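## Task

Close the lid on tip box TB4, then push its front edge down fully so the latch catches. It only counts if the lid stays shut without the robot holding it. Afterwards release it and pull the hand away.

## Robot and tools

Robot: two arms, left_arm and right_arm, mounted on a single upright column just behind the near edge of the table. The robot looks roughly along +x and may be rotated slightly about the column. Equal joint angles on both arms produce mirrored postures. Elbows stop just before full extension. Joint limits (rad): elbow 0 to 2.443, wrist pitch -0.785 to 0.785, wrist yaw, forearm roll and upper arm roll -1.571 to 1.571, shoulder roll -0.175 to 2.000, shoulder pitch -1.396 (left) or -1.300 (right) up to 2.000.

Scene frame: z = 0 at the table surface, origin 0.07 m back from the centre of the near table edge, +x away from the robot across the table, +z upward, +y toward the robot's own left, which is where left_arm sits. Image left/right does not correspond to arm names. Reported hand positions can be slightly wrong, worse when reaching far.

Gripper: fingers extend along the gripper's +z axis and separate along its y axis. end_effector_position is the spot between the pads when shut, under 1 cm behind the tips; closing pushes the tips about 17 mm further along +z. Fully closed fingertips make one flat pressing surface, handy for pushing a lid edge.

execute_actions(actions): actions is a list of actions; each action is a list of up to 15 rows; each row runs one control step of 1/30 s, and if fewer than 15 rows are given the last one repeats, so one action lasts 0.5 s. Each row has 14 numbers in [-1, 1], always covering both arms: left_arm dx, dy, dz, rx, ry, rz, opening, then right_arm the same seven. dx..rz are an offset, not a pose: the target relative to that gripper's measured pose at the start of the action (for the first action of a call, the last pose reported in this scene), expressed in the gripper's own axes. Every row is relative to that same starting pose, not cumulative. Scale: 1.0 equals 0.6 m of translation or 180 degrees of rotation; rx, ry, rz form a single rotation vector. opening is absolute: +1 fully open (0.145 m), -1 shut; a full close needs roughly 0.5 s. An empty list only returns state and images.

Per step the controller limits the command to 70 mm and 16 degrees from the measured pose, favours position over orientation when both cannot be met, and after an action goes no further than the last clipped pose, so large offsets need follow-up actions. Because offsets come from measured pose, resending a small offset against something solid does not push harder, but against something yielding it keeps advancing.

move(target, speed, blocking): target is one 14-number row laid out as above, offsets in gripper axes from the pose in the latest result that reports one; openings absolute and sent at the start. The grippers travel in straight lines, finishing together, over 0.5 to 10 s (cut off at 10 s if longer), rotating the short way. speed is in m/s, 0.002 to 0.5, default 0.25; rotation rate is capped at twice that in rad/s. Moves ignore obstacles and the other arm, may lag, drift or briefly far exceed speed, especially near full reach. Faster contact and targets set deeper past the contact mean harder impacts. blocking=false returns after 0.5 s while motion continues; before any further execute_actions or move, call wait or stop. The result adds a "move:" line with the ending (done, off_target, moving, held, fault), any limits (paced = the sent pose was clipped; held = some steps were blocked, after which the arm may lurch quickly), and each gripper's remaining distance to its target.

wait(seconds): 0 to 10; arms keep their last command; ends early if a running move finishes. stop(): brakes a running move, needing some distance, more when fast; fingers keep moving. zoom_image(camera, region): camera is cam_left_wrist or cam_right_wrist (both 504x504); region [x0, y0, x1, y1] in pixels from the top-left, at most 504 by 504. finished_scene(scene): give the current scene's integer number; irreversible; the result reports success and gives the next task. Replying without any tool call ends all remaining work. When resuming from a summary, first send execute_actions with an empty list to learn the current scene and task.

Result lines: a state line per arm with end_effector_position (m) and end_effector_quat_wxyz; "Hand target" lines showing where each gripper is now being driven; grip_measured, the actual finger opening on the command scale (to grip, command clearly below it; about 10 N per pad, objects up to about 11 cm); step readings of positions, with HELD plus an arm label where that arm's row was held back; "pose unreachable" when the clearance check altered or blocked a command; FAULT lines for arm stops; MOTOR HOT from 85 °C, and at 100 °C an OVER-TEMPERATURE FAULT that stops the arm until it cools. Holding loads, even while you think, heats motors.

Practice: to keep an arm still, send it the offset back to where it should be in the first call of a reply, then zeros, with the desired opening each time. The simulation runs on while you think, holding the last command. The tip box sits loose on a base plate and must finish flat on it; brief disturbances may tug held parts or shove loose ones. Avoid knocking anything off the table, collisions or hard pressing between arms, slams, drops and excessive force. Finish with the lid latched unaided, the hand open and withdrawn. Quick, smooth, low-effort motion is preferred.

Each tool is called as name(argument=value, ...) on one line, values as JSON.

## Session

execute_actions(actions=[])

Scene clock: 0.00 s.
left_arm: end_effector_position=(+0.1577, +0.4805, +0.2697) grip_measured=+1.00 end_effector_quat_wxyz=(-0.109, +0.884, -0.309, +0.333) | right_arm: end_effector_position=(+0.2053, -0.2378, +0.1021) grip_measured=+1.00 end_effector_quat_wxyz=(-0.095, +0.909, -0.010, +0.405)
Joint positions: left_arm=[ 0.849  1.763 -1.364  1.301  0.811 -0.165  0.663  0.145] | right_arm=[-0.719  0.259  0.378  1.739  0.459  0.321  0.301  0.145]
Joint velocities: left_arm=[ 0.011 -0.011 -0.012 -0.007  0.007 -0.037  0.022 -0.   ] | right_arm=[-0.011 -0.011 -0.012 -0.002 -0.022  0.037 -0.066  0.   ]
Motor temperatures (°C, as the motors report them): left_arm=[24 25 24 25 25 26 23] | right_arm=[24 24 23 27 23 26 25]
Hand target (left_arm): +0.158, +0.480, +0.270; -0.109, +0.884, -0.309, +0.333
Hand target (right_arm): +0.205, -0.238, +0.102; -0.095, +0.909, -0.010, +0.405

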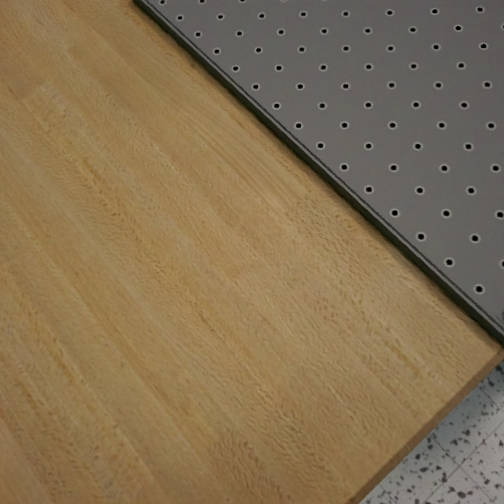

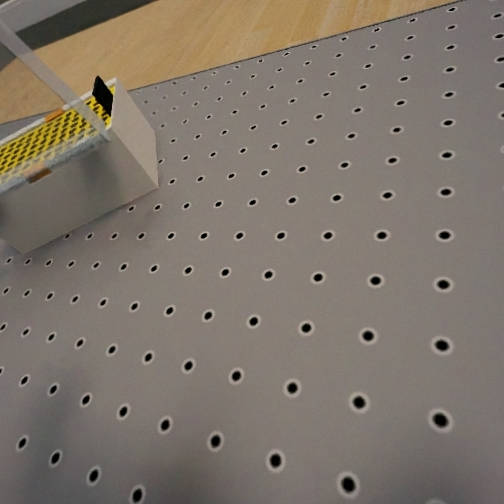

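move(target=[0,0,0,0,0,0,1,0.2,-0.05,-0.18,0.12,-0.03,-0.105,1])

Scene clock: 7.33 s.
left_arm: end_effector_position=(+0.1577, +0.4805, +0.2697) grip_measured=+1.00 end_effector_quat_wxyz=(-0.109, +0.884, -0.309, +0.333) | right_arm: end_effector_position=(+0.2054, -0.2389, +0.2658) grip_measured=+1.00 end_effector_quat_wxyz=(-0.196, +0.883, +0.215, +0.368)
Joint positions: left_arm=[ 0.849  1.763 -1.364  1.301  0.811 -0.165  0.663  0.145] | right_arm=[-1.154  0.738  0.969  2.128  0.864  0.605  0.703  0.145]
Joint velocities: left_arm=[ 0.011  0.033 -0.002 -0.017 -0.037 -0.007 -0.007 -0.   ] | right_arm=[-0.011  0.033  0.007 -0.027  0.022 -0.022 -0.007 -0.   ]
Motor temperatures (°C, as the motors report them): left_arm=[24 25 24 25 25 26 23] | right_arm=[24 24 23 27 23 26 25]
Hand target (left_arm): +0.158, +0.480, +0.270; -0.109, +0.884, -0.309, +0.333
Hand target (right_arm): +0.205, -0.238, +0.266; -0.198, +0.883, +0.216, +0.367
Off the commanded pose (left_arm): 0.000 m, 0 deg.
Off the commanded pose (right_arm): 0.002 m, 0 deg.
move: done

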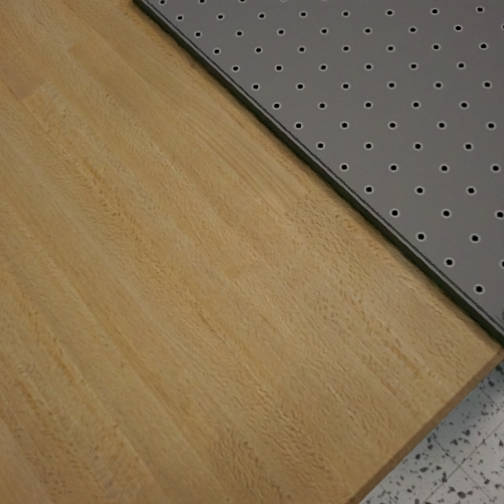

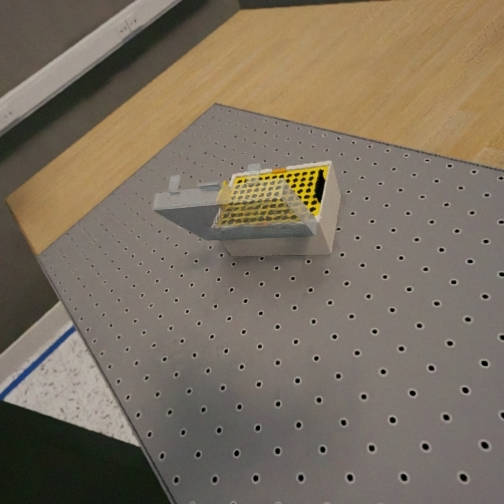

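move(target=[0,0,0,0,0,0,1,0.116,-0.04,0.143,0,0,0,-1])

Scene clock: 24.20 s.
left_arm: end_effector_position=(+0.1577, +0.4805, +0.2697) grip_measured=+1.00 end_effector_quat_wxyz=(-0.109, +0.884, -0.309, +0.333) | right_arm: end_effector_position=(+0.2875, -0.1624, +0.2673) grip_measured=-1.00 end_effector_quat_wxyz=(-0.192, +0.883, +0.212, +0.372)
Joint positions: left_arm=[ 0.849  1.763 -1.364  1.301  0.811 -0.165  0.663  0.145] | right_arm=[-0.463  1.071  0.289  2.113  1.231  0.773  0.044  0.   ]
Joint velocities: left_arm=[-0.011 -0.055 -0.002 -0.002 -0.037 -0.007 -0.037  0.   ] | right_arm=[ 0.077 -0.077  0.002 -0.022 -0.095 -0.051  0.051  0.   ]
Motor temperatures (°C, as the motors report them): left_arm=[24 26 25 25 25 26 23] | right_arm=[24 24 23 27 23 26 25]
Hand target (left_arm): +0.158, +0.480, +0.270; -0.109, +0.884, -0.309, +0.333
Hand target (right_arm): +0.287, -0.163, +0.266; -0.190, +0.885, +0.211, +0.370
Off the commanded pose (left_arm): 0.000 m, 0 deg.
Off the commanded pose (right_arm): 0.004 m, 1 deg.
joint sent to its limit (right arm) — the command would take joint 6 (wrist pitch) past its upper limit, so that joint was sent only as far as its limit.
move: off_target (right_arm)

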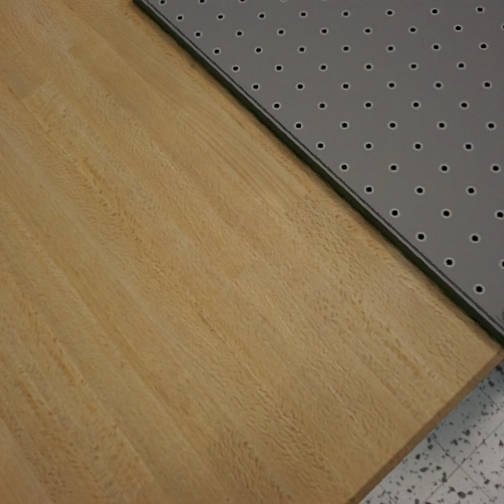

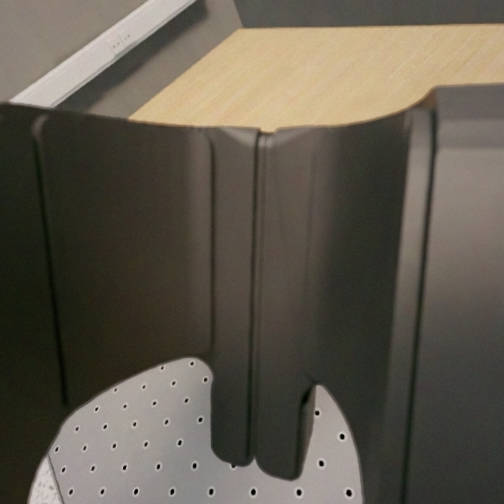

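move(target=[0,0,0,0,0,0,1,0,0,0,0,0,0,1])

Scene clock: 29.00 s.
left_arm: end_effector_position=(+0.1577, +0.4805, +0.2697) grip_measured=+1.00 end_effector_quat_wxyz=(-0.109, +0.884, -0.309, +0.333) | right_arm: end_effector_position=(+0.2875, -0.1625, +0.2673) grip_measured=+1.00 end_effector_quat_wxyz=(-0.192, +0.883, +0.212, +0.372)
Joint positions: left_arm=[ 0.849  1.763 -1.364  1.301  0.811 -0.165  0.663  0.145] | right_arm=[-0.463  1.071  0.289  2.113  1.232  0.773  0.044  0.145]
Joint velocities: left_arm=[-0.033 -0.055 -0.007  0.007  0.022 -0.022  0.007 -0.   ] | right_arm=[ 0.055  0.033 -0.017 -0.012  0.007 -0.022 -0.051 -0.   ]
Motor temperatures (°C, as the motors report them): left_arm=[24 26 25 25 25 26 23] | right_arm=[25 25 23 27 23 26 25]
Hand target (left_arm): +0.158, +0.480, +0.270; -0.109, +0.884, -0.309, +0.333
Hand target (right_arm): +0.288, -0.162, +0.267; -0.192, +0.883, +0.212, +0.372
Off the commanded pose (left_arm): 0.000 m, 0 deg.
Off the commanded pose (right_arm): 0.000 m, 0 deg.
move: done

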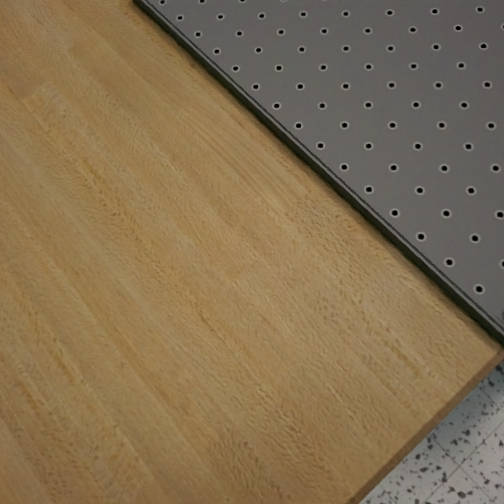

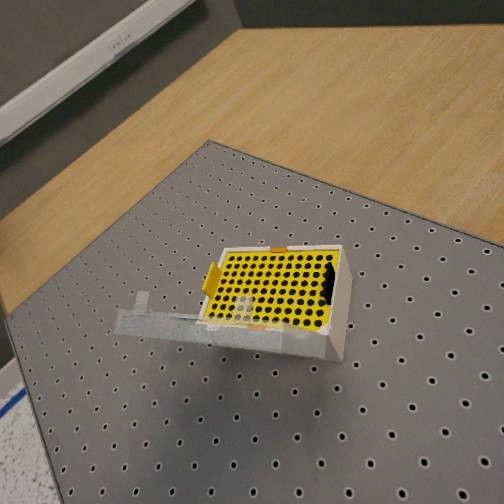

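move(target=[0,0,0,0,0,0,1,-0.21,0.055,0.08,0,0,0,1])

Scene clock: 49.00 s.
left_arm: end_effector_position=(+0.1577, +0.4805, +0.2697) grip_measured=+1.00 end_effector_quat_wxyz=(-0.109, +0.884, -0.309, +0.333) | right_arm: end_effector_position=(+0.2514, -0.1958, +0.1370) grip_measured=+1.00 end_effector_quat_wxyz=(-0.191, +0.883, +0.214, +0.372)
Joint positions: left_arm=[ 0.849  1.763 -1.364  1.301  0.811 -0.165  0.663  0.145] | right_arm=[-0.578  0.934 -0.03   1.722  0.831  0.234  0.291  0.145]
Joint velocities: left_arm=[-0.033 -0.033 -0.002 -0.007 -0.007 -0.022 -0.037 -0.   ] | right_arm=[-0.011 -0.011 -0.002  0.012 -0.037 -0.007  0.022 -0.   ]
Motor temperatures (°C, as the motors report them): left_arm=[24 26 25 25 25 26 23] | right_arm=[25 25 23 27 23 26 25]
Hand target (left_arm): +0.158, +0.480, +0.270; -0.109, +0.884, -0.309, +0.333
Hand target (right_arm): +0.250, -0.195, +0.137; -0.193, +0.882, +0.216, +0.371
Off the commanded pose (left_arm): 0.000 m, 0 deg.
Off the commanded pose (right_arm): 0.001 m, 0 deg.
move: done

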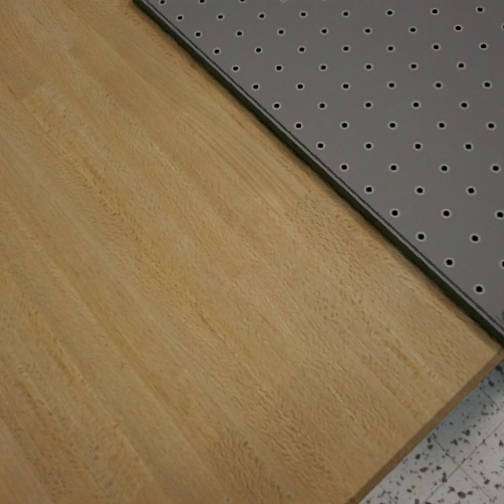

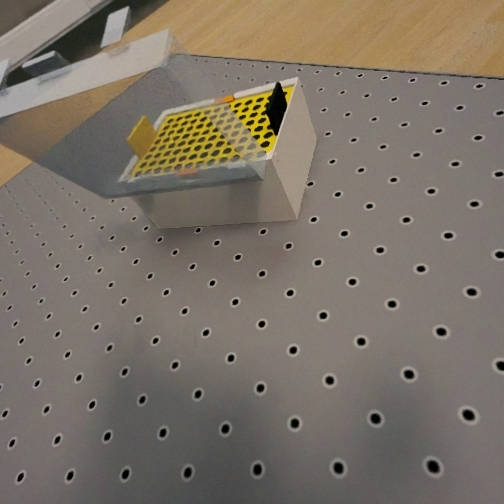

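move(target=[0,0,0,0,0,0,1,0.04,-0.1,0.07,0,0,0,-0.2], speed=0.1)

Scene clock: 55.20 s.
left_arm: end_effector_position=(+0.1577, +0.4805, +0.2697) grip_measured=+1.00 end_effector_quat_wxyz=(-0.109, +0.884, -0.309, +0.333) | right_arm: end_effector_position=(+0.2612, -0.1190, +0.1391) grip_measured=-0.20 end_effector_quat_wxyz=(-0.193, +0.882, +0.213, +0.374)
Joint positions: left_arm=[ 0.849  1.763 -1.364  1.301  0.811 -0.165  0.663  0.145] | right_arm=[-0.349  0.75  -0.246  1.842  0.742  0.43   0.064  0.061]
Joint velocities: left_arm=[-0.055 -0.077  0.002  0.027  0.007 -0.007  0.007 -0.   ] | right_arm=[-0.055 -0.055  0.012  0.002 -0.022 -0.081  0.051 -0.   ]
Motor temperatures (°C, as the motors report them): left_arm=[24 26 25 25 25 26 23] | right_arm=[25 25 23 27 23 26 25]
Hand target (left_arm): +0.158, +0.480, +0.270; -0.109, +0.884, -0.309, +0.333
Hand target (right_arm): +0.261, -0.120, +0.138; -0.190, +0.883, +0.213, +0.372
Off the commanded pose (left_arm): 0.000 m, 0 deg.
Off the commanded pose (right_arm): 0.002 m, 0 deg.
move: done

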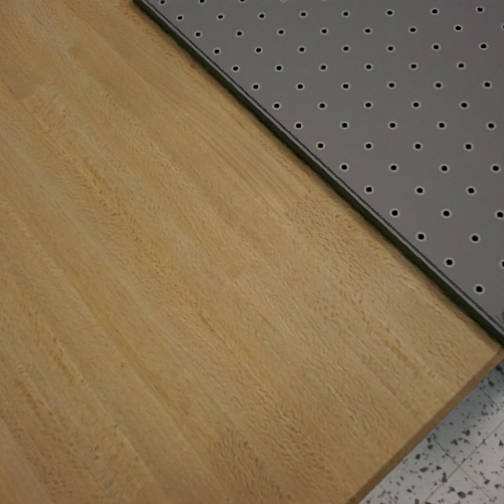

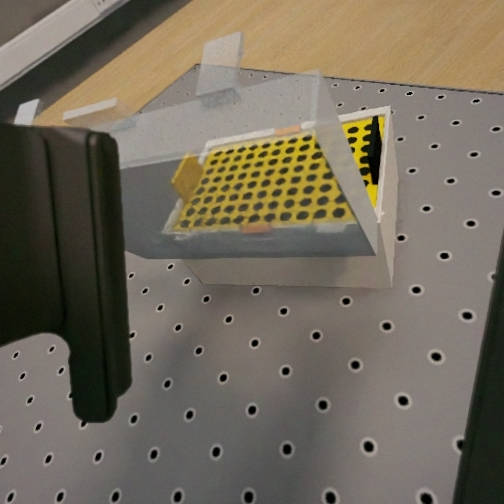

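move(target=[0.255,0.22,0.055,-0.146,0.111,0.21,1,0,0,0,0,0,0,-0.2])

Scene clock: 65.33 s.
left_arm: end_effector_position=(+0.2074, +0.2785, +0.2717) grip_measured=+1.00 end_effector_quat_wxyz=(-0.050, -0.669, +0.651, -0.354) | right_arm: end_effector_position=(+0.2612, -0.1190, +0.1391) grip_measured=-0.20 end_effector_quat_wxyz=(-0.193, +0.882, +0.213, +0.374)
Joint positions: left_arm=[ 0.925  1.551 -1.224  1.74   0.468 -0.232  0.882  0.145] | right_arm=[-0.349  0.75  -0.246  1.842  0.741  0.43   0.064  0.061]
Joint velocities: left_arm=[ 0.011  0.055 -0.002  0.002  0.007 -0.007  0.022  0.   ] | right_arm=[-0.033 -0.055 -0.007 -0.002 -0.095  0.022 -0.066  0.   ]
Motor temperatures (°C, as the motors report them): left_arm=[24 26 25 25 25 26 23] | right_arm=[25 25 23 27 23 26 25]
Hand target (left_arm): +0.207, +0.280, +0.272; +0.049, +0.670, -0.652, +0.351
Hand target (right_arm): +0.261, -0.119, +0.139; -0.193, +0.882, +0.213, +0.374
Off the commanded pose (left_arm): 0.003 m, 1 deg.
Off the commanded pose (right_arm): 0.000 m, 0 deg.
move: done

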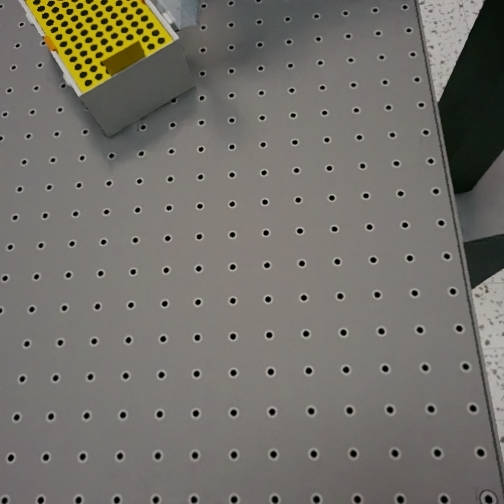

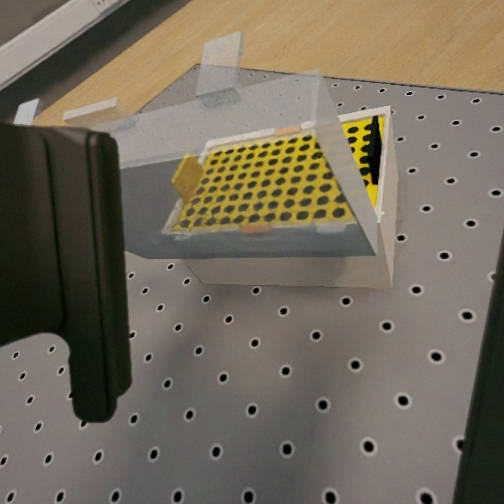

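move(target=[0.08,0.02,0.05,0,0.12,0,1,0.045,0,0.05,0,0,0,-0.2], speed=0.1)

Scene clock: 84.30 s.
left_arm: end_effector_position=(+0.2035, +0.2214, +0.2705) grip_measured=+1.00 end_effector_quat_wxyz=(-0.170, -0.592, +0.631, -0.471) | right_arm: end_effector_position=(+0.2969, -0.0986, +0.1421) grip_measured=-0.20 end_effector_quat_wxyz=(-0.194, +0.880, +0.212, +0.378)
Joint positions: left_arm=[ 0.792  1.444 -1.224  1.697  0.654 -0.495  0.847  0.145] | right_arm=[-0.136  0.663 -0.32   1.743  0.719  0.53   0.063  0.061]
Joint velocities: left_arm=[-0.055 -0.011 -0.007  0.002 -0.007  0.007 -0.007  0.   ] | right_arm=[-0.077  0.011 -0.002  0.007 -0.037  0.022 -0.037 -0.   ]
Motor temperatures (°C, as the motors report them): left_arm=[24 26 25 25 25 26 23] | right_arm=[25 25 23 27 23 26 25]
Hand target (left_arm): +0.204, +0.221, +0.270; +0.170, +0.593, -0.629, +0.473
Hand target (right_arm): +0.296, -0.099, +0.140; -0.192, +0.882, +0.212, +0.374
Off the commanded pose (left_arm): 0.001 m, 0 deg.
Off the commanded pose (right_arm): 0.003 m, 1 deg.
move: done

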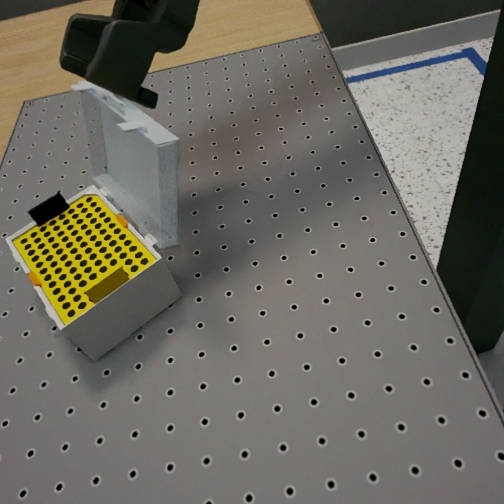

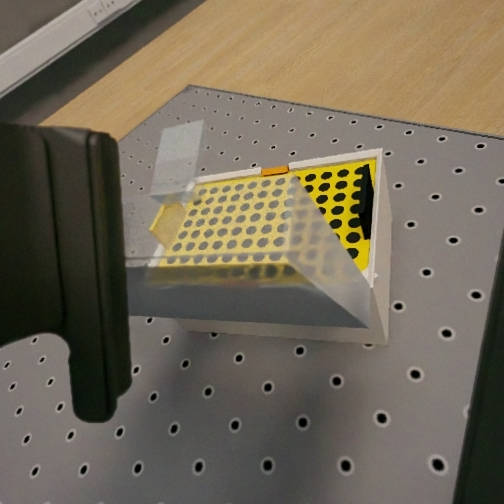

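move(target=[0,0,0,0,0,0,1,-0.03,0,-0.04,0,0,0,-0.2], speed=0.1)

move(target=[0,0,0,0,0,0,1,-0.037,0.01,0.033,0,0,0,-0.2], speed=0.1)

move(target=[0,0,0,0,0,0,1,0.034,0,0.038,0,0,0,-0.2], speed=0.05)

Scene clock: 89.27 s.
left_arm: end_effector_position=(+0.2035, +0.2214, +0.2705) grip_measured=+1.00 end_effector_quat_wxyz=(-0.170, -0.592, +0.631, -0.471) | right_arm: end_effector_position=(+0.2708, -0.1146, +0.1424) grip_measured=-0.20 end_effector_quat_wxyz=(-0.193, +0.881, +0.212, +0.376)
Joint positions: left_arm=[ 0.792  1.444 -1.224  1.697  0.654 -0.495  0.847  0.145] | right_arm=[-0.298  0.727 -0.252  1.83   0.735  0.471  0.066  0.061]
Joint velocities: left_arm=[-0.055  0.011 -0.002  0.002  0.007 -0.022 -0.037  0.   ] | right_arm=[-0.011  0.033  0.002 -0.002  0.022 -0.051  0.007 -0.   ]
Motor temperatures (°C, as the motors report them): left_arm=[24 26 25 25 25 26 24] | right_arm=[25 25 23 27 23 26 25]
Hand target (left_arm): +0.204, +0.221, +0.270; +0.170, +0.592, -0.631, +0.471
Hand target (right_arm): +0.271, -0.114, +0.144; -0.195, +0.880, +0.213, +0.378
Off the commanded pose (left_arm): 0.000 m, 0 deg.
Off the commanded pose (right_arm): 0.002 m, 0 deg.
move: done

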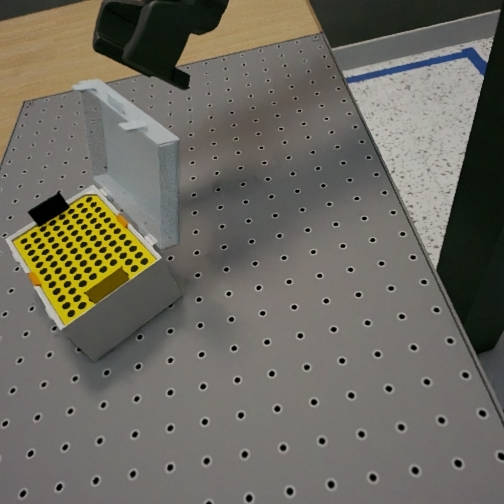

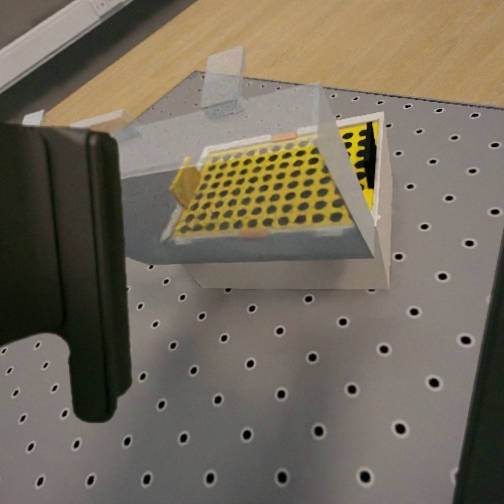

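Scene clock: 90.03 s.
left_arm: end_effector_position=(+0.2035, +0.2214, +0.2705) grip_measured=+1.00 end_effector_quat_wxyz=(-0.170, -0.592, +0.631, -0.471) | right_arm: end_effector_position=(+0.2719, -0.1162, +0.1128) grip_measured=-0.20 end_effector_quat_wxyz=(-0.190, +0.882, +0.211, +0.376)
Joint positions: left_arm=[ 0.792  1.444 -1.224  1.697  0.654 -0.495  0.847  0.145] | right_arm=[-0.256  0.69  -0.325  1.684  0.684  0.366  0.1    0.061]
Joint velocities: left_arm=[-0.055  0.011 -0.012 -0.002 -0.022 -0.022 -0.037  0.   ] | right_arm=[ 0.011 -0.077 -0.007  0.007  0.022 -0.066 -0.022 -0.   ]
Motor temperatures (°C, as the motors report them): left_arm=[24 26 25 25 25 26 24] | right_arm=[25 25 23 27 23 26 25]
Hand target (left_arm): +0.204, +0.221, +0.270; +0.170, +0.592, -0.631, +0.471
Hand target (right_arm): +0.271, -0.115, +0.112; -0.192, +0.881, +0.213, +0.375
Off the commanded pose (left_arm): 0.000 m, 0 deg.
Off the commanded pose (right_arm): 0.002 m, 0 deg.
move: done

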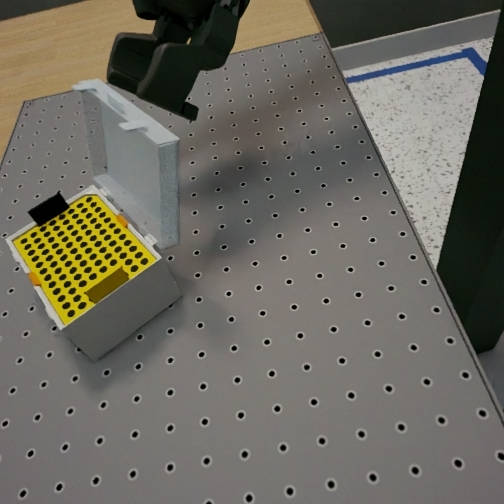

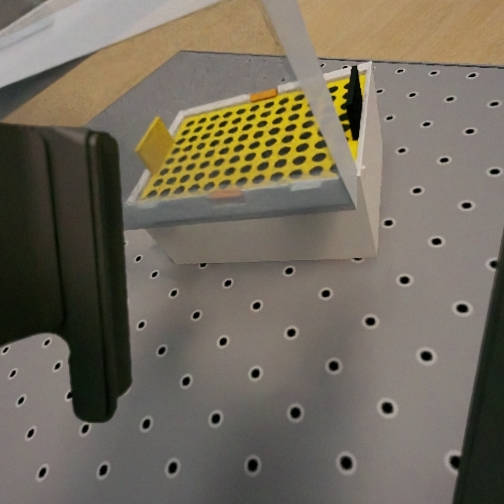

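Scene clock: 90.87 s.
left_arm: end_effector_position=(+0.2035, +0.2214, +0.2705) grip_measured=+1.00 end_effector_quat_wxyz=(-0.170, -0.592, +0.631, -0.471) | right_arm: end_effector_position=(+0.3001, -0.1007, +0.1160) grip_measured=-0.20 end_effector_quat_wxyz=(-0.191, +0.880, +0.211, +0.381)
Joint positions: left_arm=[ 0.792  1.444 -1.224  1.697  0.654 -0.495  0.847  0.145] | right_arm=[-0.106  0.631 -0.375  1.608  0.674  0.426  0.1    0.061]
Joint velocities: left_arm=[-0.055 -0.077 -0.002 -0.002 -0.007 -0.007 -0.066  0.   ] | right_arm=[ 0.011  0.055 -0.002 -0.002 -0.007  0.051 -0.007  0.   ]
Motor temperatures (°C, as the motors report them): left_arm=[24 26 25 25 25 26 24] | right_arm=[25 25 23 27 23 26 25]
Hand target (left_arm): +0.204, +0.221, +0.270; +0.170, +0.592, -0.631, +0.471
Hand target (right_arm): +0.298, -0.101, +0.113; -0.189, +0.882, +0.211, +0.377
Off the commanded pose (left_arm): 0.000 m, 0 deg.
Off the commanded pose (right_arm): 0.004 m, 1 deg.
move: off_target (right_arm)

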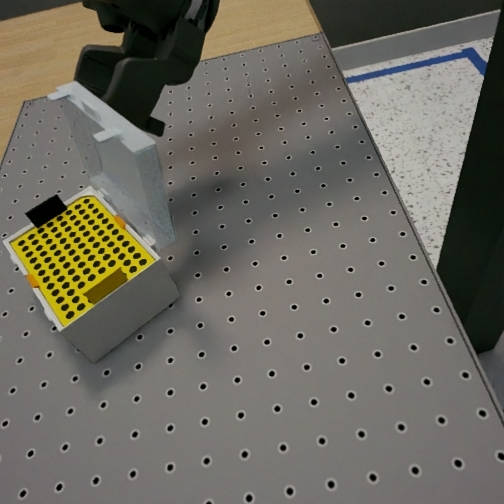

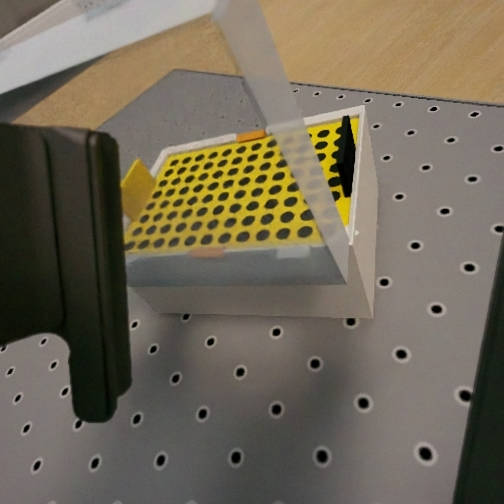

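move(target=[0,0,0,0,0,0,1,0.05,-0.02,0.015,0,0,0,-1], speed=0.04)

Scene clock: 95.37 s.
left_arm: end_effector_position=(+0.2035, +0.2214, +0.2705) grip_measured=+1.00 end_effector_quat_wxyz=(-0.170, -0.592, +0.631, -0.471) | right_arm: end_effector_position=(+0.3195, -0.0805, +0.1359) grip_measured=-1.00 end_effector_quat_wxyz=(-0.193, +0.879, +0.209, +0.383)
Joint positions: left_arm=[ 0.792  1.444 -1.224  1.697  0.654 -0.495  0.847  0.145] | right_arm=[-0.008  0.571 -0.377  1.632  0.671  0.549  0.062  0.   ]
Joint velocities: left_arm=[ 0.033 -0.077  0.002 -0.007 -0.051 -0.081  0.037  0.   ] | right_arm=[ 0.011 -0.033 -0.017 -0.007 -0.007 -0.066 -0.022 -0.   ]
Motor temperatures (°C, as the motors report them): left_arm=[24 26 25 25 25 26 24] | right_arm=[25 25 23 27 23 26 25]
Hand target (left_arm): +0.204, +0.221, +0.270; +0.170, +0.592, -0.631, +0.471
Hand target (right_arm): +0.318, -0.080, +0.135; -0.191, +0.880, +0.210, +0.381
Off the commanded pose (left_arm): 0.000 m, 0 deg.
Off the commanded pose (right_arm): 0.002 m, 0 deg.
move: done

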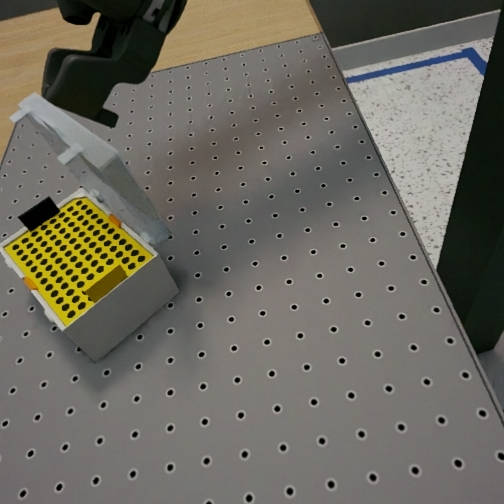

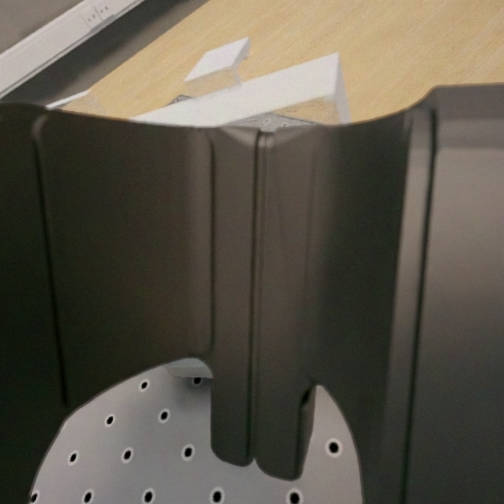

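move(target=[0,0,0,0,0,0,1,0.033,-0.025,0.036,0,-0.08,0,-1], speed=0.04)

Scene clock: 101.00 s.
left_arm: end_effector_position=(+0.2035, +0.2214, +0.2705) grip_measured=+1.00 end_effector_quat_wxyz=(-0.170, -0.592, +0.631, -0.471) | right_arm: end_effector_position=(+0.3392, -0.0540, +0.1420) grip_measured=-1.00 end_effector_quat_wxyz=(-0.168, +0.920, +0.225, +0.275)
Joint positions: left_arm=[ 0.792  1.444 -1.224  1.697  0.654 -0.495  0.847  0.145] | right_arm=[ 0.41   0.641 -0.764  1.539  1.124  0.772 -0.242  0.   ]
Joint velocities: left_arm=[-0.077 -0.077 -0.002  0.012  0.037 -0.007 -0.037 -0.   ] | right_arm=[ 0.011  0.055 -0.002  0.002  0.022 -0.022  0.007 -0.   ]
Motor temperatures (°C, as the motors report them): left_arm=[24 26 26 25 25 26 24] | right_arm=[25 25 23 28 23 26 25]
Hand target (left_arm): +0.204, +0.221, +0.270; +0.170, +0.592, -0.631, +0.471
Hand target (right_arm): +0.338, -0.056, +0.140; -0.164, +0.921, +0.226, +0.271
Off the commanded pose (left_arm): 0.000 m, 0 deg.
Off the commanded pose (right_arm): 0.003 m, 1 deg.
joint sent to its limit (right arm) — the command would take joint 6 (wrist pitch) past its upper limit, so that joint was sent only as far as its limit.
move: done

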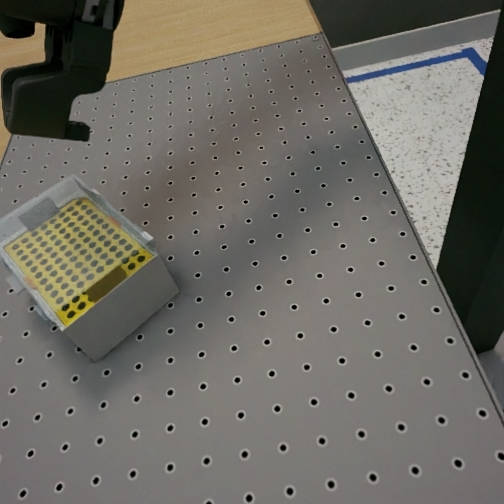

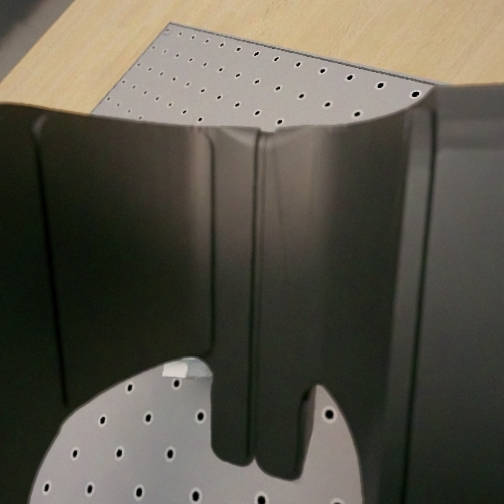

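move(target=[0,0,0,0,0,0,1,0.056,-0.024,0.047,-0.039,0.012,0.053,1], speed=0.1)

Scene clock: 106.93 s.
left_arm: end_effector_position=(+0.2035, +0.2214, +0.2705) grip_measured=+1.00 end_effector_quat_wxyz=(-0.170, -0.592, +0.631, -0.471) | right_arm: end_effector_position=(+0.3677, -0.0163, +0.1422) grip_measured=+1.00 end_effector_quat_wxyz=(-0.141, +0.938, +0.131, +0.289)
Joint positions: left_arm=[ 0.792  1.444 -1.224  1.697  0.654 -0.495  0.847  0.145] | right_arm=[ 0.467  0.375 -0.7    1.393  1.173  0.771 -0.535  0.145]
Joint velocities: left_arm=[ 0.011 -0.055  0.012  0.007 -0.095 -0.051 -0.066  0.   ] | right_arm=[ 0.099  0.011  0.002 -0.002  0.007 -0.037  0.037  0.   ]
Motor temperatures (°C, as the motors report them): left_arm=[24 26 26 25 25 26 24] | right_arm=[25 25 23 27 23 26 25]
Hand target (left_arm): +0.204, +0.221, +0.270; +0.170, +0.592, -0.631, +0.471
Hand target (right_arm): +0.369, -0.019, +0.142; -0.137, +0.938, +0.127, +0.291
Off the commanded pose (left_arm): 0.000 m, 0 deg.
Off the commanded pose (right_arm): 0.003 m, 1 deg.
move: done

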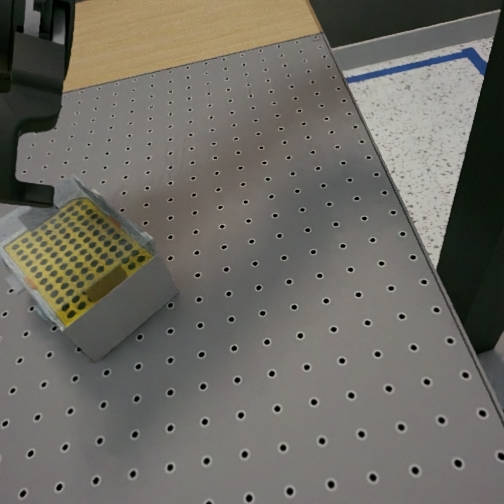

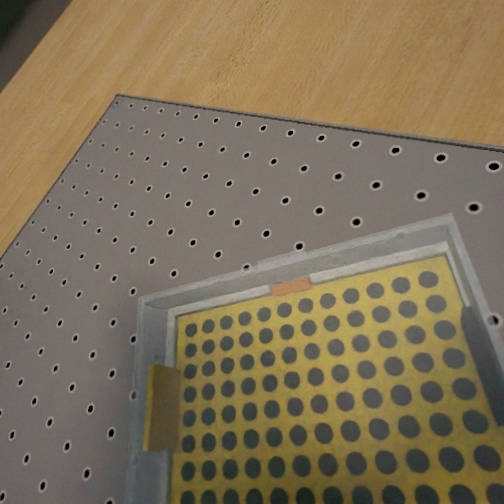

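move(target=[0,0,0,0,0,0,1,0,0,0,0,0,0.1,-0.2], speed=0.15)

Scene clock: 112.97 s.
left_arm: end_effector_position=(+0.2035, +0.2214, +0.2705) grip_measured=+1.00 end_effector_quat_wxyz=(-0.170, -0.592, +0.631, -0.471) | right_arm: end_effector_position=(+0.3682, -0.0144, +0.1436) grip_measured=-0.20 end_effector_quat_wxyz=(-0.186, +0.946, -0.014, +0.265)
Joint positions: left_arm=[ 0.792  1.444 -1.224  1.697  0.654 -0.495  0.847  0.145] | right_arm=[ 0.373  0.233 -0.467  1.393  1.265  0.754 -0.693  0.061]
Joint velocities: left_arm=[-0.011 -0.033  0.002 -0.007  0.066  0.007 -0.139  0.   ] | right_arm=[ 0.055  0.055 -0.002 -0.017 -0.051 -0.022 -0.007 -0.   ]
Motor temperatures (°C, as the motors report them): left_arm=[24 26 26 25 25 26 24] | right_arm=[25 25 23 28 23 26 25]
Hand target (left_arm): +0.204, +0.221, +0.270; +0.170, +0.592, -0.631, +0.471
Hand target (right_arm): +0.368, -0.016, +0.142; -0.185, +0.947, -0.017, +0.264
Off the commanded pose (left_arm): 0.000 m, 0 deg.
Off the commanded pose (right_arm): 0.002 m, 0 deg.
move: done

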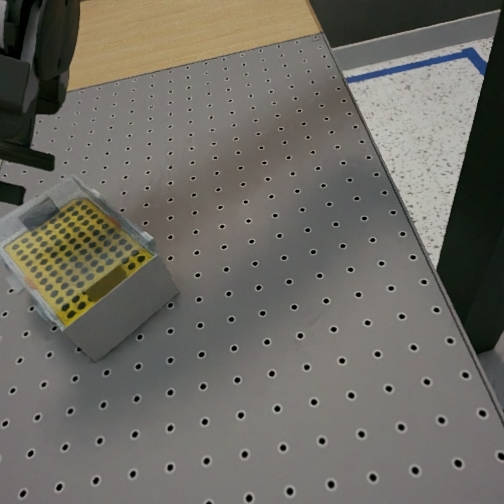

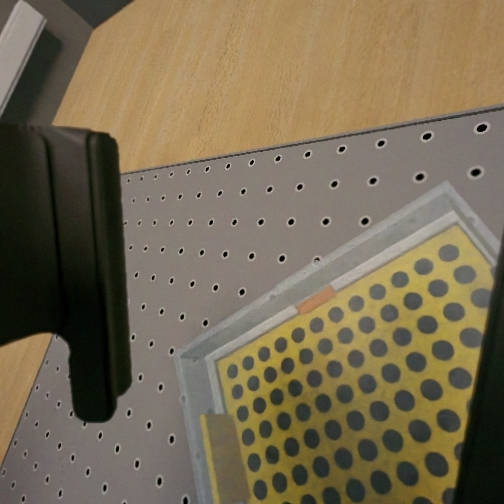

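move(target=[0,0,0,0,0,0,1,0,0,0,0,0,-0.2,-0.2], speed=0.2)

Scene clock: 120.40 s.
left_arm: end_effector_position=(+0.2035, +0.2214, +0.2705) grip_measured=+1.00 end_effector_quat_wxyz=(-0.170, -0.592, +0.631, -0.471) | right_arm: end_effector_position=(+0.3692, -0.0169, +0.1436) grip_measured=-0.20 end_effector_quat_wxyz=(-0.094, +0.905, +0.277, +0.309)
Joint positions: left_arm=[ 0.792  1.444 -1.224  1.697  0.654 -0.495  0.847  0.145] | right_arm=[ 0.601  0.486 -0.951  1.393  1.043  0.761 -0.36   0.061]
Joint velocities: left_arm=[-0.055 -0.033  0.012 -0.007  0.037  0.037  0.037  0.   ] | right_arm=[ 0.011  0.055  0.002 -0.007 -0.007 -0.022  0.051  0.   ]
Motor temperatures (°C, as the motors report them): left_arm=[24 26 26 25 25 26 24] | right_arm=[26 25 23 28 23 26 25]
Hand target (left_arm): +0.204, +0.221, +0.270; +0.170, +0.592, -0.631, +0.471
Hand target (right_arm): +0.368, -0.016, +0.144; -0.096, +0.904, +0.279, +0.309
Off the commanded pose (left_arm): 0.000 m, 0 deg.
Off the commanded pose (right_arm): 0.003 m, 0 deg.
move: done

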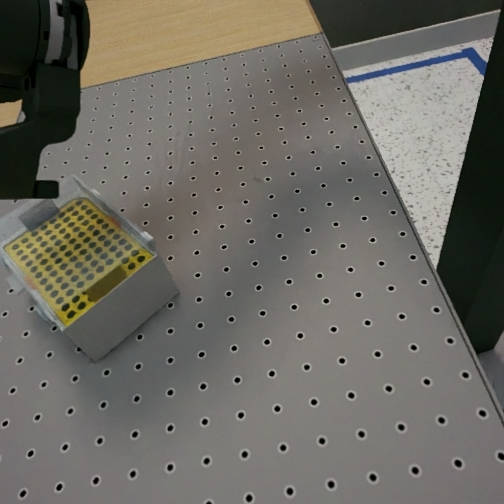

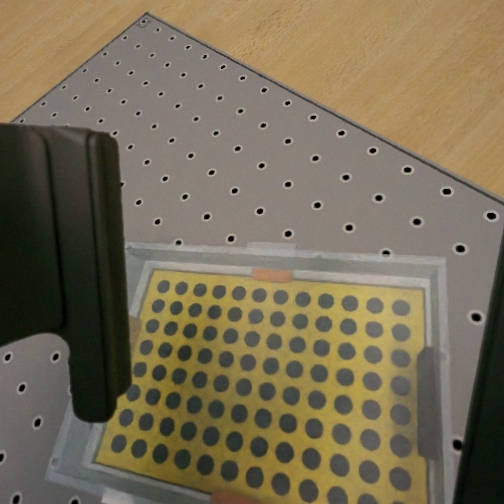

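move(target=[0,0,0,0,0,0,1,0.047,0,0.035,0,0,0,-0.2], speed=0.1)

move(target=[0,0,0,0,0,0,1,-0.015,0,0.02,0,0,0,-0.2], speed=0.05)

Scene clock: 131.97 s.
left_arm: end_effector_position=(+0.2035, +0.2214, +0.2705) grip_measured=+1.00 end_effector_quat_wxyz=(-0.170, -0.592, +0.631, -0.471) | right_arm: end_effector_position=(+0.4000, +0.0026, +0.1468) grip_measured=-0.20 end_effector_quat_wxyz=(-0.094, +0.905, +0.275, +0.312)
Joint positions: left_arm=[ 0.792  1.444 -1.224  1.697  0.654 -0.495  0.847  0.145] | right_arm=[ 0.726  0.368 -0.986  1.18   1.012  0.748 -0.287  0.061]
Joint velocities: left_arm=[-0.077 -0.055 -0.017 -0.027 -0.081  0.007  0.037  0.   ] | right_arm=[-0.033 -0.011 -0.002 -0.007  0.007  0.022  0.007  0.   ]
Motor temperatures (°C, as the motors report them): left_arm=[25 26 26 25 25 26 24] | right_arm=[26 25 23 28 23 26 25]
Hand target (left_arm): +0.204, +0.221, +0.270; +0.170, +0.592, -0.631, +0.471
Hand target (right_arm): +0.399, +0.002, +0.144; -0.094, +0.905, +0.276, +0.310
Off the commanded pose (left_arm): 0.000 m, 0 deg.
Off the commanded pose (right_arm): 0.003 m, 0 deg.
move: done

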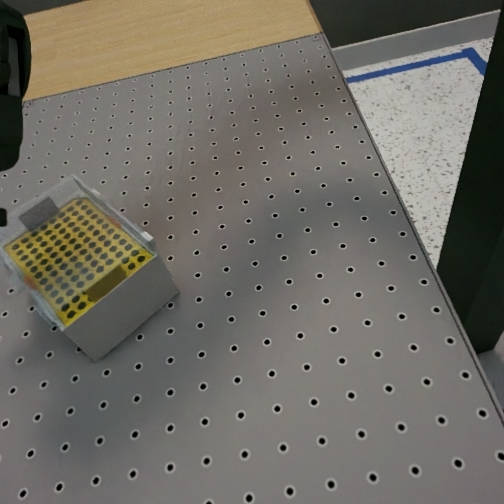

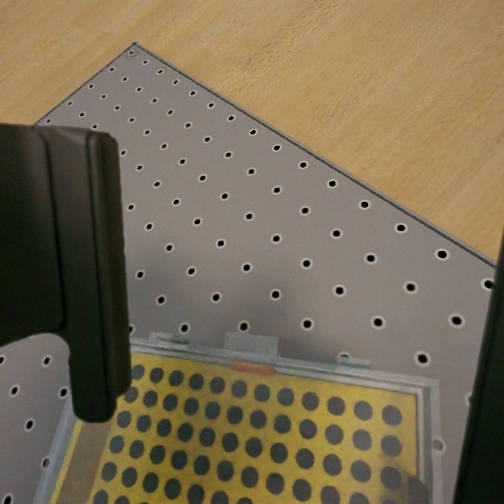

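Scene clock: 132.67 s.
left_arm: end_effector_position=(+0.2035, +0.2214, +0.2705) grip_measured=+1.00 end_effector_quat_wxyz=(-0.170, -0.592, +0.631, -0.471) | right_arm: end_effector_position=(+0.4020, +0.0021, +0.1343) grip_measured=-0.20 end_effector_quat_wxyz=(-0.092, +0.904, +0.273, +0.315)
Joint positions: left_arm=[ 0.792  1.444 -1.224  1.697  0.654 -0.495  0.847  0.145] | right_arm=[ 0.724  0.35  -1.01   1.116  0.988  0.694 -0.255  0.061]
Joint velocities: left_arm=[ 0.011  0.121 -0.022 -0.012 -0.007 -0.007 -0.007  0.   ] | right_arm=[-0.099  0.011  0.002  0.002  0.081 -0.007  0.007 -0.   ]
Motor temperatures (°C, as the motors report them): left_arm=[25 26 26 25 25 26 24] | right_arm=[26 25 23 28 23 26 25]
Hand target (left_arm): +0.204, +0.221, +0.270; +0.170, +0.592, -0.631, +0.471
Hand target (right_arm): +0.400, +0.003, +0.132; -0.094, +0.904, +0.275, +0.312
Off the commanded pose (left_arm): 0.000 m, 0 deg.
Off the commanded pose (right_arm): 0.003 m, 0 deg.
move: done

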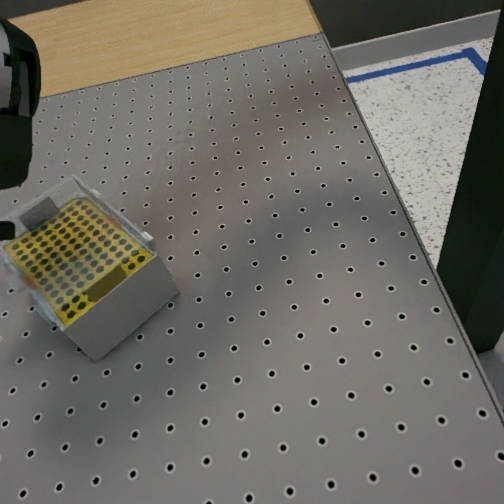

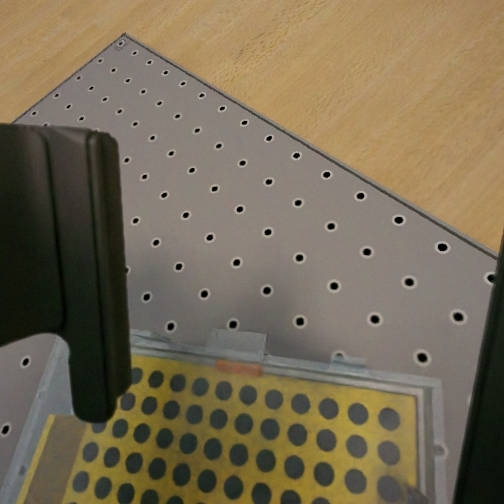

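move(target=[-0.03,-0.12,0.045,0,0,0,1,0.016,-0.014,0.022,0,0,0,-1], speed=0.1)

Scene clock: 137.87 s.
left_arm: end_effector_position=(+0.2840, +0.2190, +0.2726) grip_measured=+1.00 end_effector_quat_wxyz=(-0.168, -0.590, +0.631, -0.475) | right_arm: end_effector_position=(+0.4109, +0.0175, +0.1308) grip_measured=-1.00 end_effector_quat_wxyz=(-0.092, +0.904, +0.272, +0.316)
Joint positions: left_arm=[ 0.986  1.099 -1.221  1.34   0.655 -0.401  1.01   0.145] | right_arm=[ 0.761  0.265 -1.015  0.997  0.956  0.674 -0.23   0.   ]
Joint velocities: left_arm=[-0.011 -0.099  0.002 -0.002 -0.051 -0.037  0.007  0.   ] | right_arm=[-0.099 -0.099  0.017  0.007 -0.022 -0.037 -0.007 -0.   ]
Motor temperatures (°C, as the motors report them): left_arm=[25 26 26 25 25 26 24] | right_arm=[26 25 23 28 23 26 25]
Hand target (left_arm): +0.282, +0.220, +0.271; +0.170, +0.592, -0.632, +0.470
Hand target (right_arm): +0.411, +0.018, +0.130; -0.092, +0.904, +0.273, +0.315
Off the commanded pose (left_arm): 0.003 m, 1 deg.
Off the commanded pose (right_arm): 0.001 m, 0 deg.
move: done

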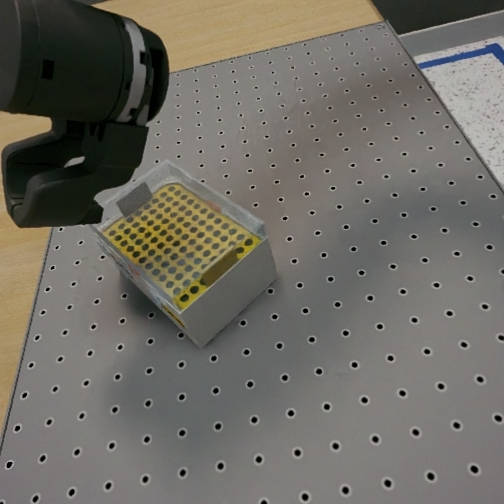

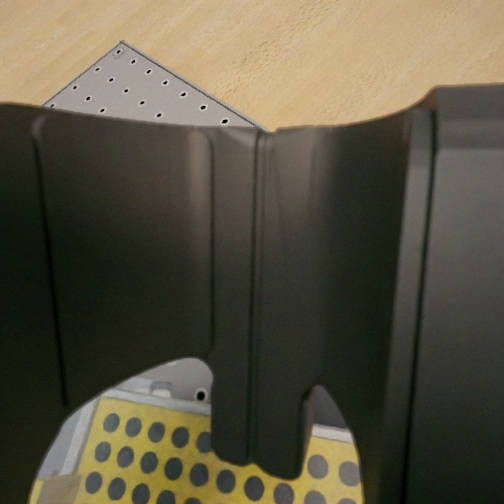

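move(target=[0,0,0,0,0,0,1,-0.018,0,0.028,0,0,0,-1], speed=0.03)

Scene clock: 141.87 s.
left_arm: end_effector_position=(+0.2840, +0.2190, +0.2726) grip_measured=+1.00 end_effector_quat_wxyz=(-0.168, -0.590, +0.631, -0.475) | right_arm: end_effector_position=(+0.4130, +0.0177, +0.1118) grip_measured=-1.00 end_effector_quat_wxyz=(-0.091, +0.905, +0.271, +0.316)
Joint positions: left_arm=[ 0.986  1.099 -1.221  1.34   0.655 -0.401  1.01   0.145] | right_arm=[ 0.761  0.222 -1.041  0.876  0.92   0.597 -0.175  0.   ]
Joint velocities: left_arm=[ 0.011  0.011 -0.007 -0.007 -0.037  0.037  0.037  0.   ] | right_arm=[-0.011  0.011 -0.002  0.017 -0.051  0.022 -0.007 -0.   ]
Motor temperatures (°C, as the motors report them): left_arm=[25 26 26 25 25 26 24] | right_arm=[26 25 23 28 23 26 25]
Hand target (left_arm): +0.284, +0.219, +0.273; +0.168, +0.590, -0.631, +0.475
Hand target (right_arm): +0.412, +0.018, +0.111; -0.092, +0.904, +0.272, +0.316
Off the commanded pose (left_arm): 0.000 m, 0 deg.
Off the commanded pose (right_arm): 0.001 m, 0 deg.
move: done

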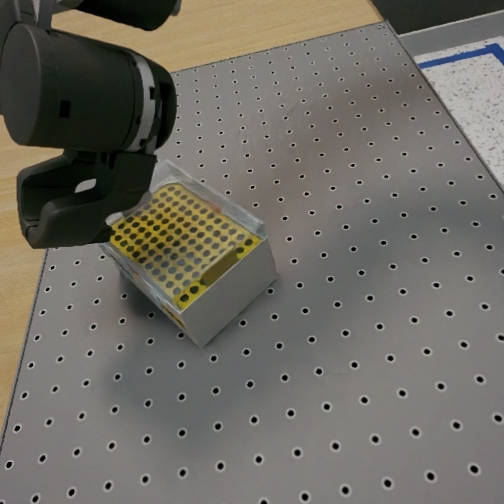

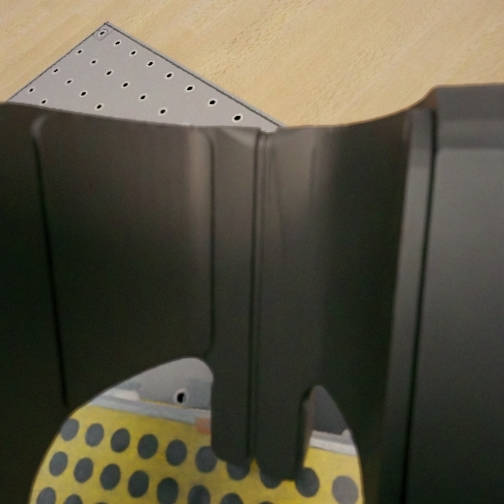

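move(target=[0,0,0,0,0,0,1,-0.013,0,0.023,0,0,0,-1], speed=0.02)

Scene clock: 145.23 s.
left_arm: end_effector_position=(+0.2840, +0.2190, +0.2726) grip_measured=+1.00 end_effector_quat_wxyz=(-0.168, -0.590, +0.631, -0.475) | right_arm: end_effector_position=(+0.4162, +0.0192, +0.0981) grip_measured=-1.00 end_effector_quat_wxyz=(-0.090, +0.904, +0.269, +0.319)
Joint positions: left_arm=[ 0.986  1.099 -1.221  1.34   0.655 -0.401  1.01   0.145] | right_arm=[ 0.768  0.174 -1.054  0.757  0.887  0.529 -0.125  0.   ]
Joint velocities: left_arm=[-0.033  0.033 -0.002 -0.007  0.051 -0.007 -0.066  0.   ] | right_arm=[-0.055  0.033 -0.007  0.012  0.022 -0.066 -0.007  0.   ]
Motor temperatures (°C, as the motors report them): left_arm=[25 26 26 25 25 26 24] | right_arm=[27 24 23 28 23 26 25]
Hand target (left_arm): +0.284, +0.219, +0.273; +0.168, +0.590, -0.631, +0.475
Hand target (right_arm): +0.415, +0.019, +0.096; -0.091, +0.905, +0.271, +0.316
Off the commanded pose (left_arm): 0.000 m, 0 deg.
Off the commanded pose (right_arm): 0.002 m, 0 deg.
move: done

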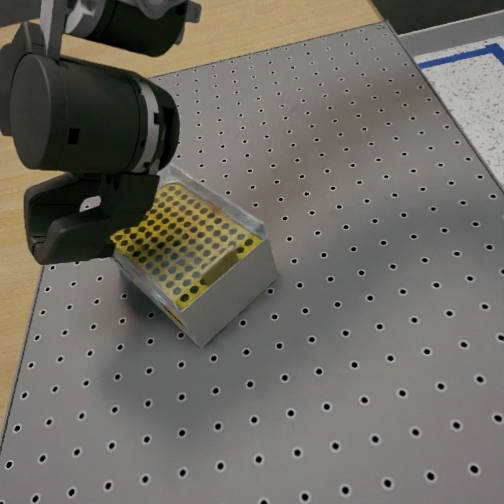

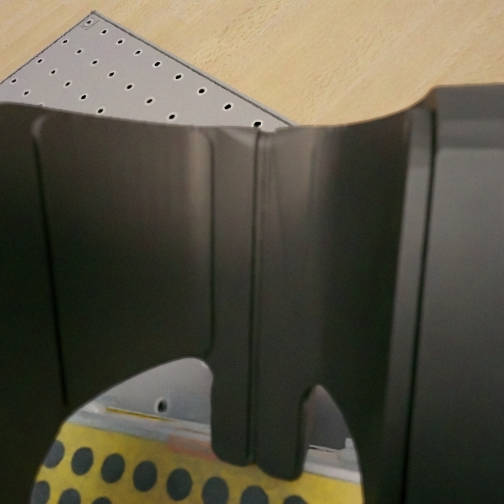

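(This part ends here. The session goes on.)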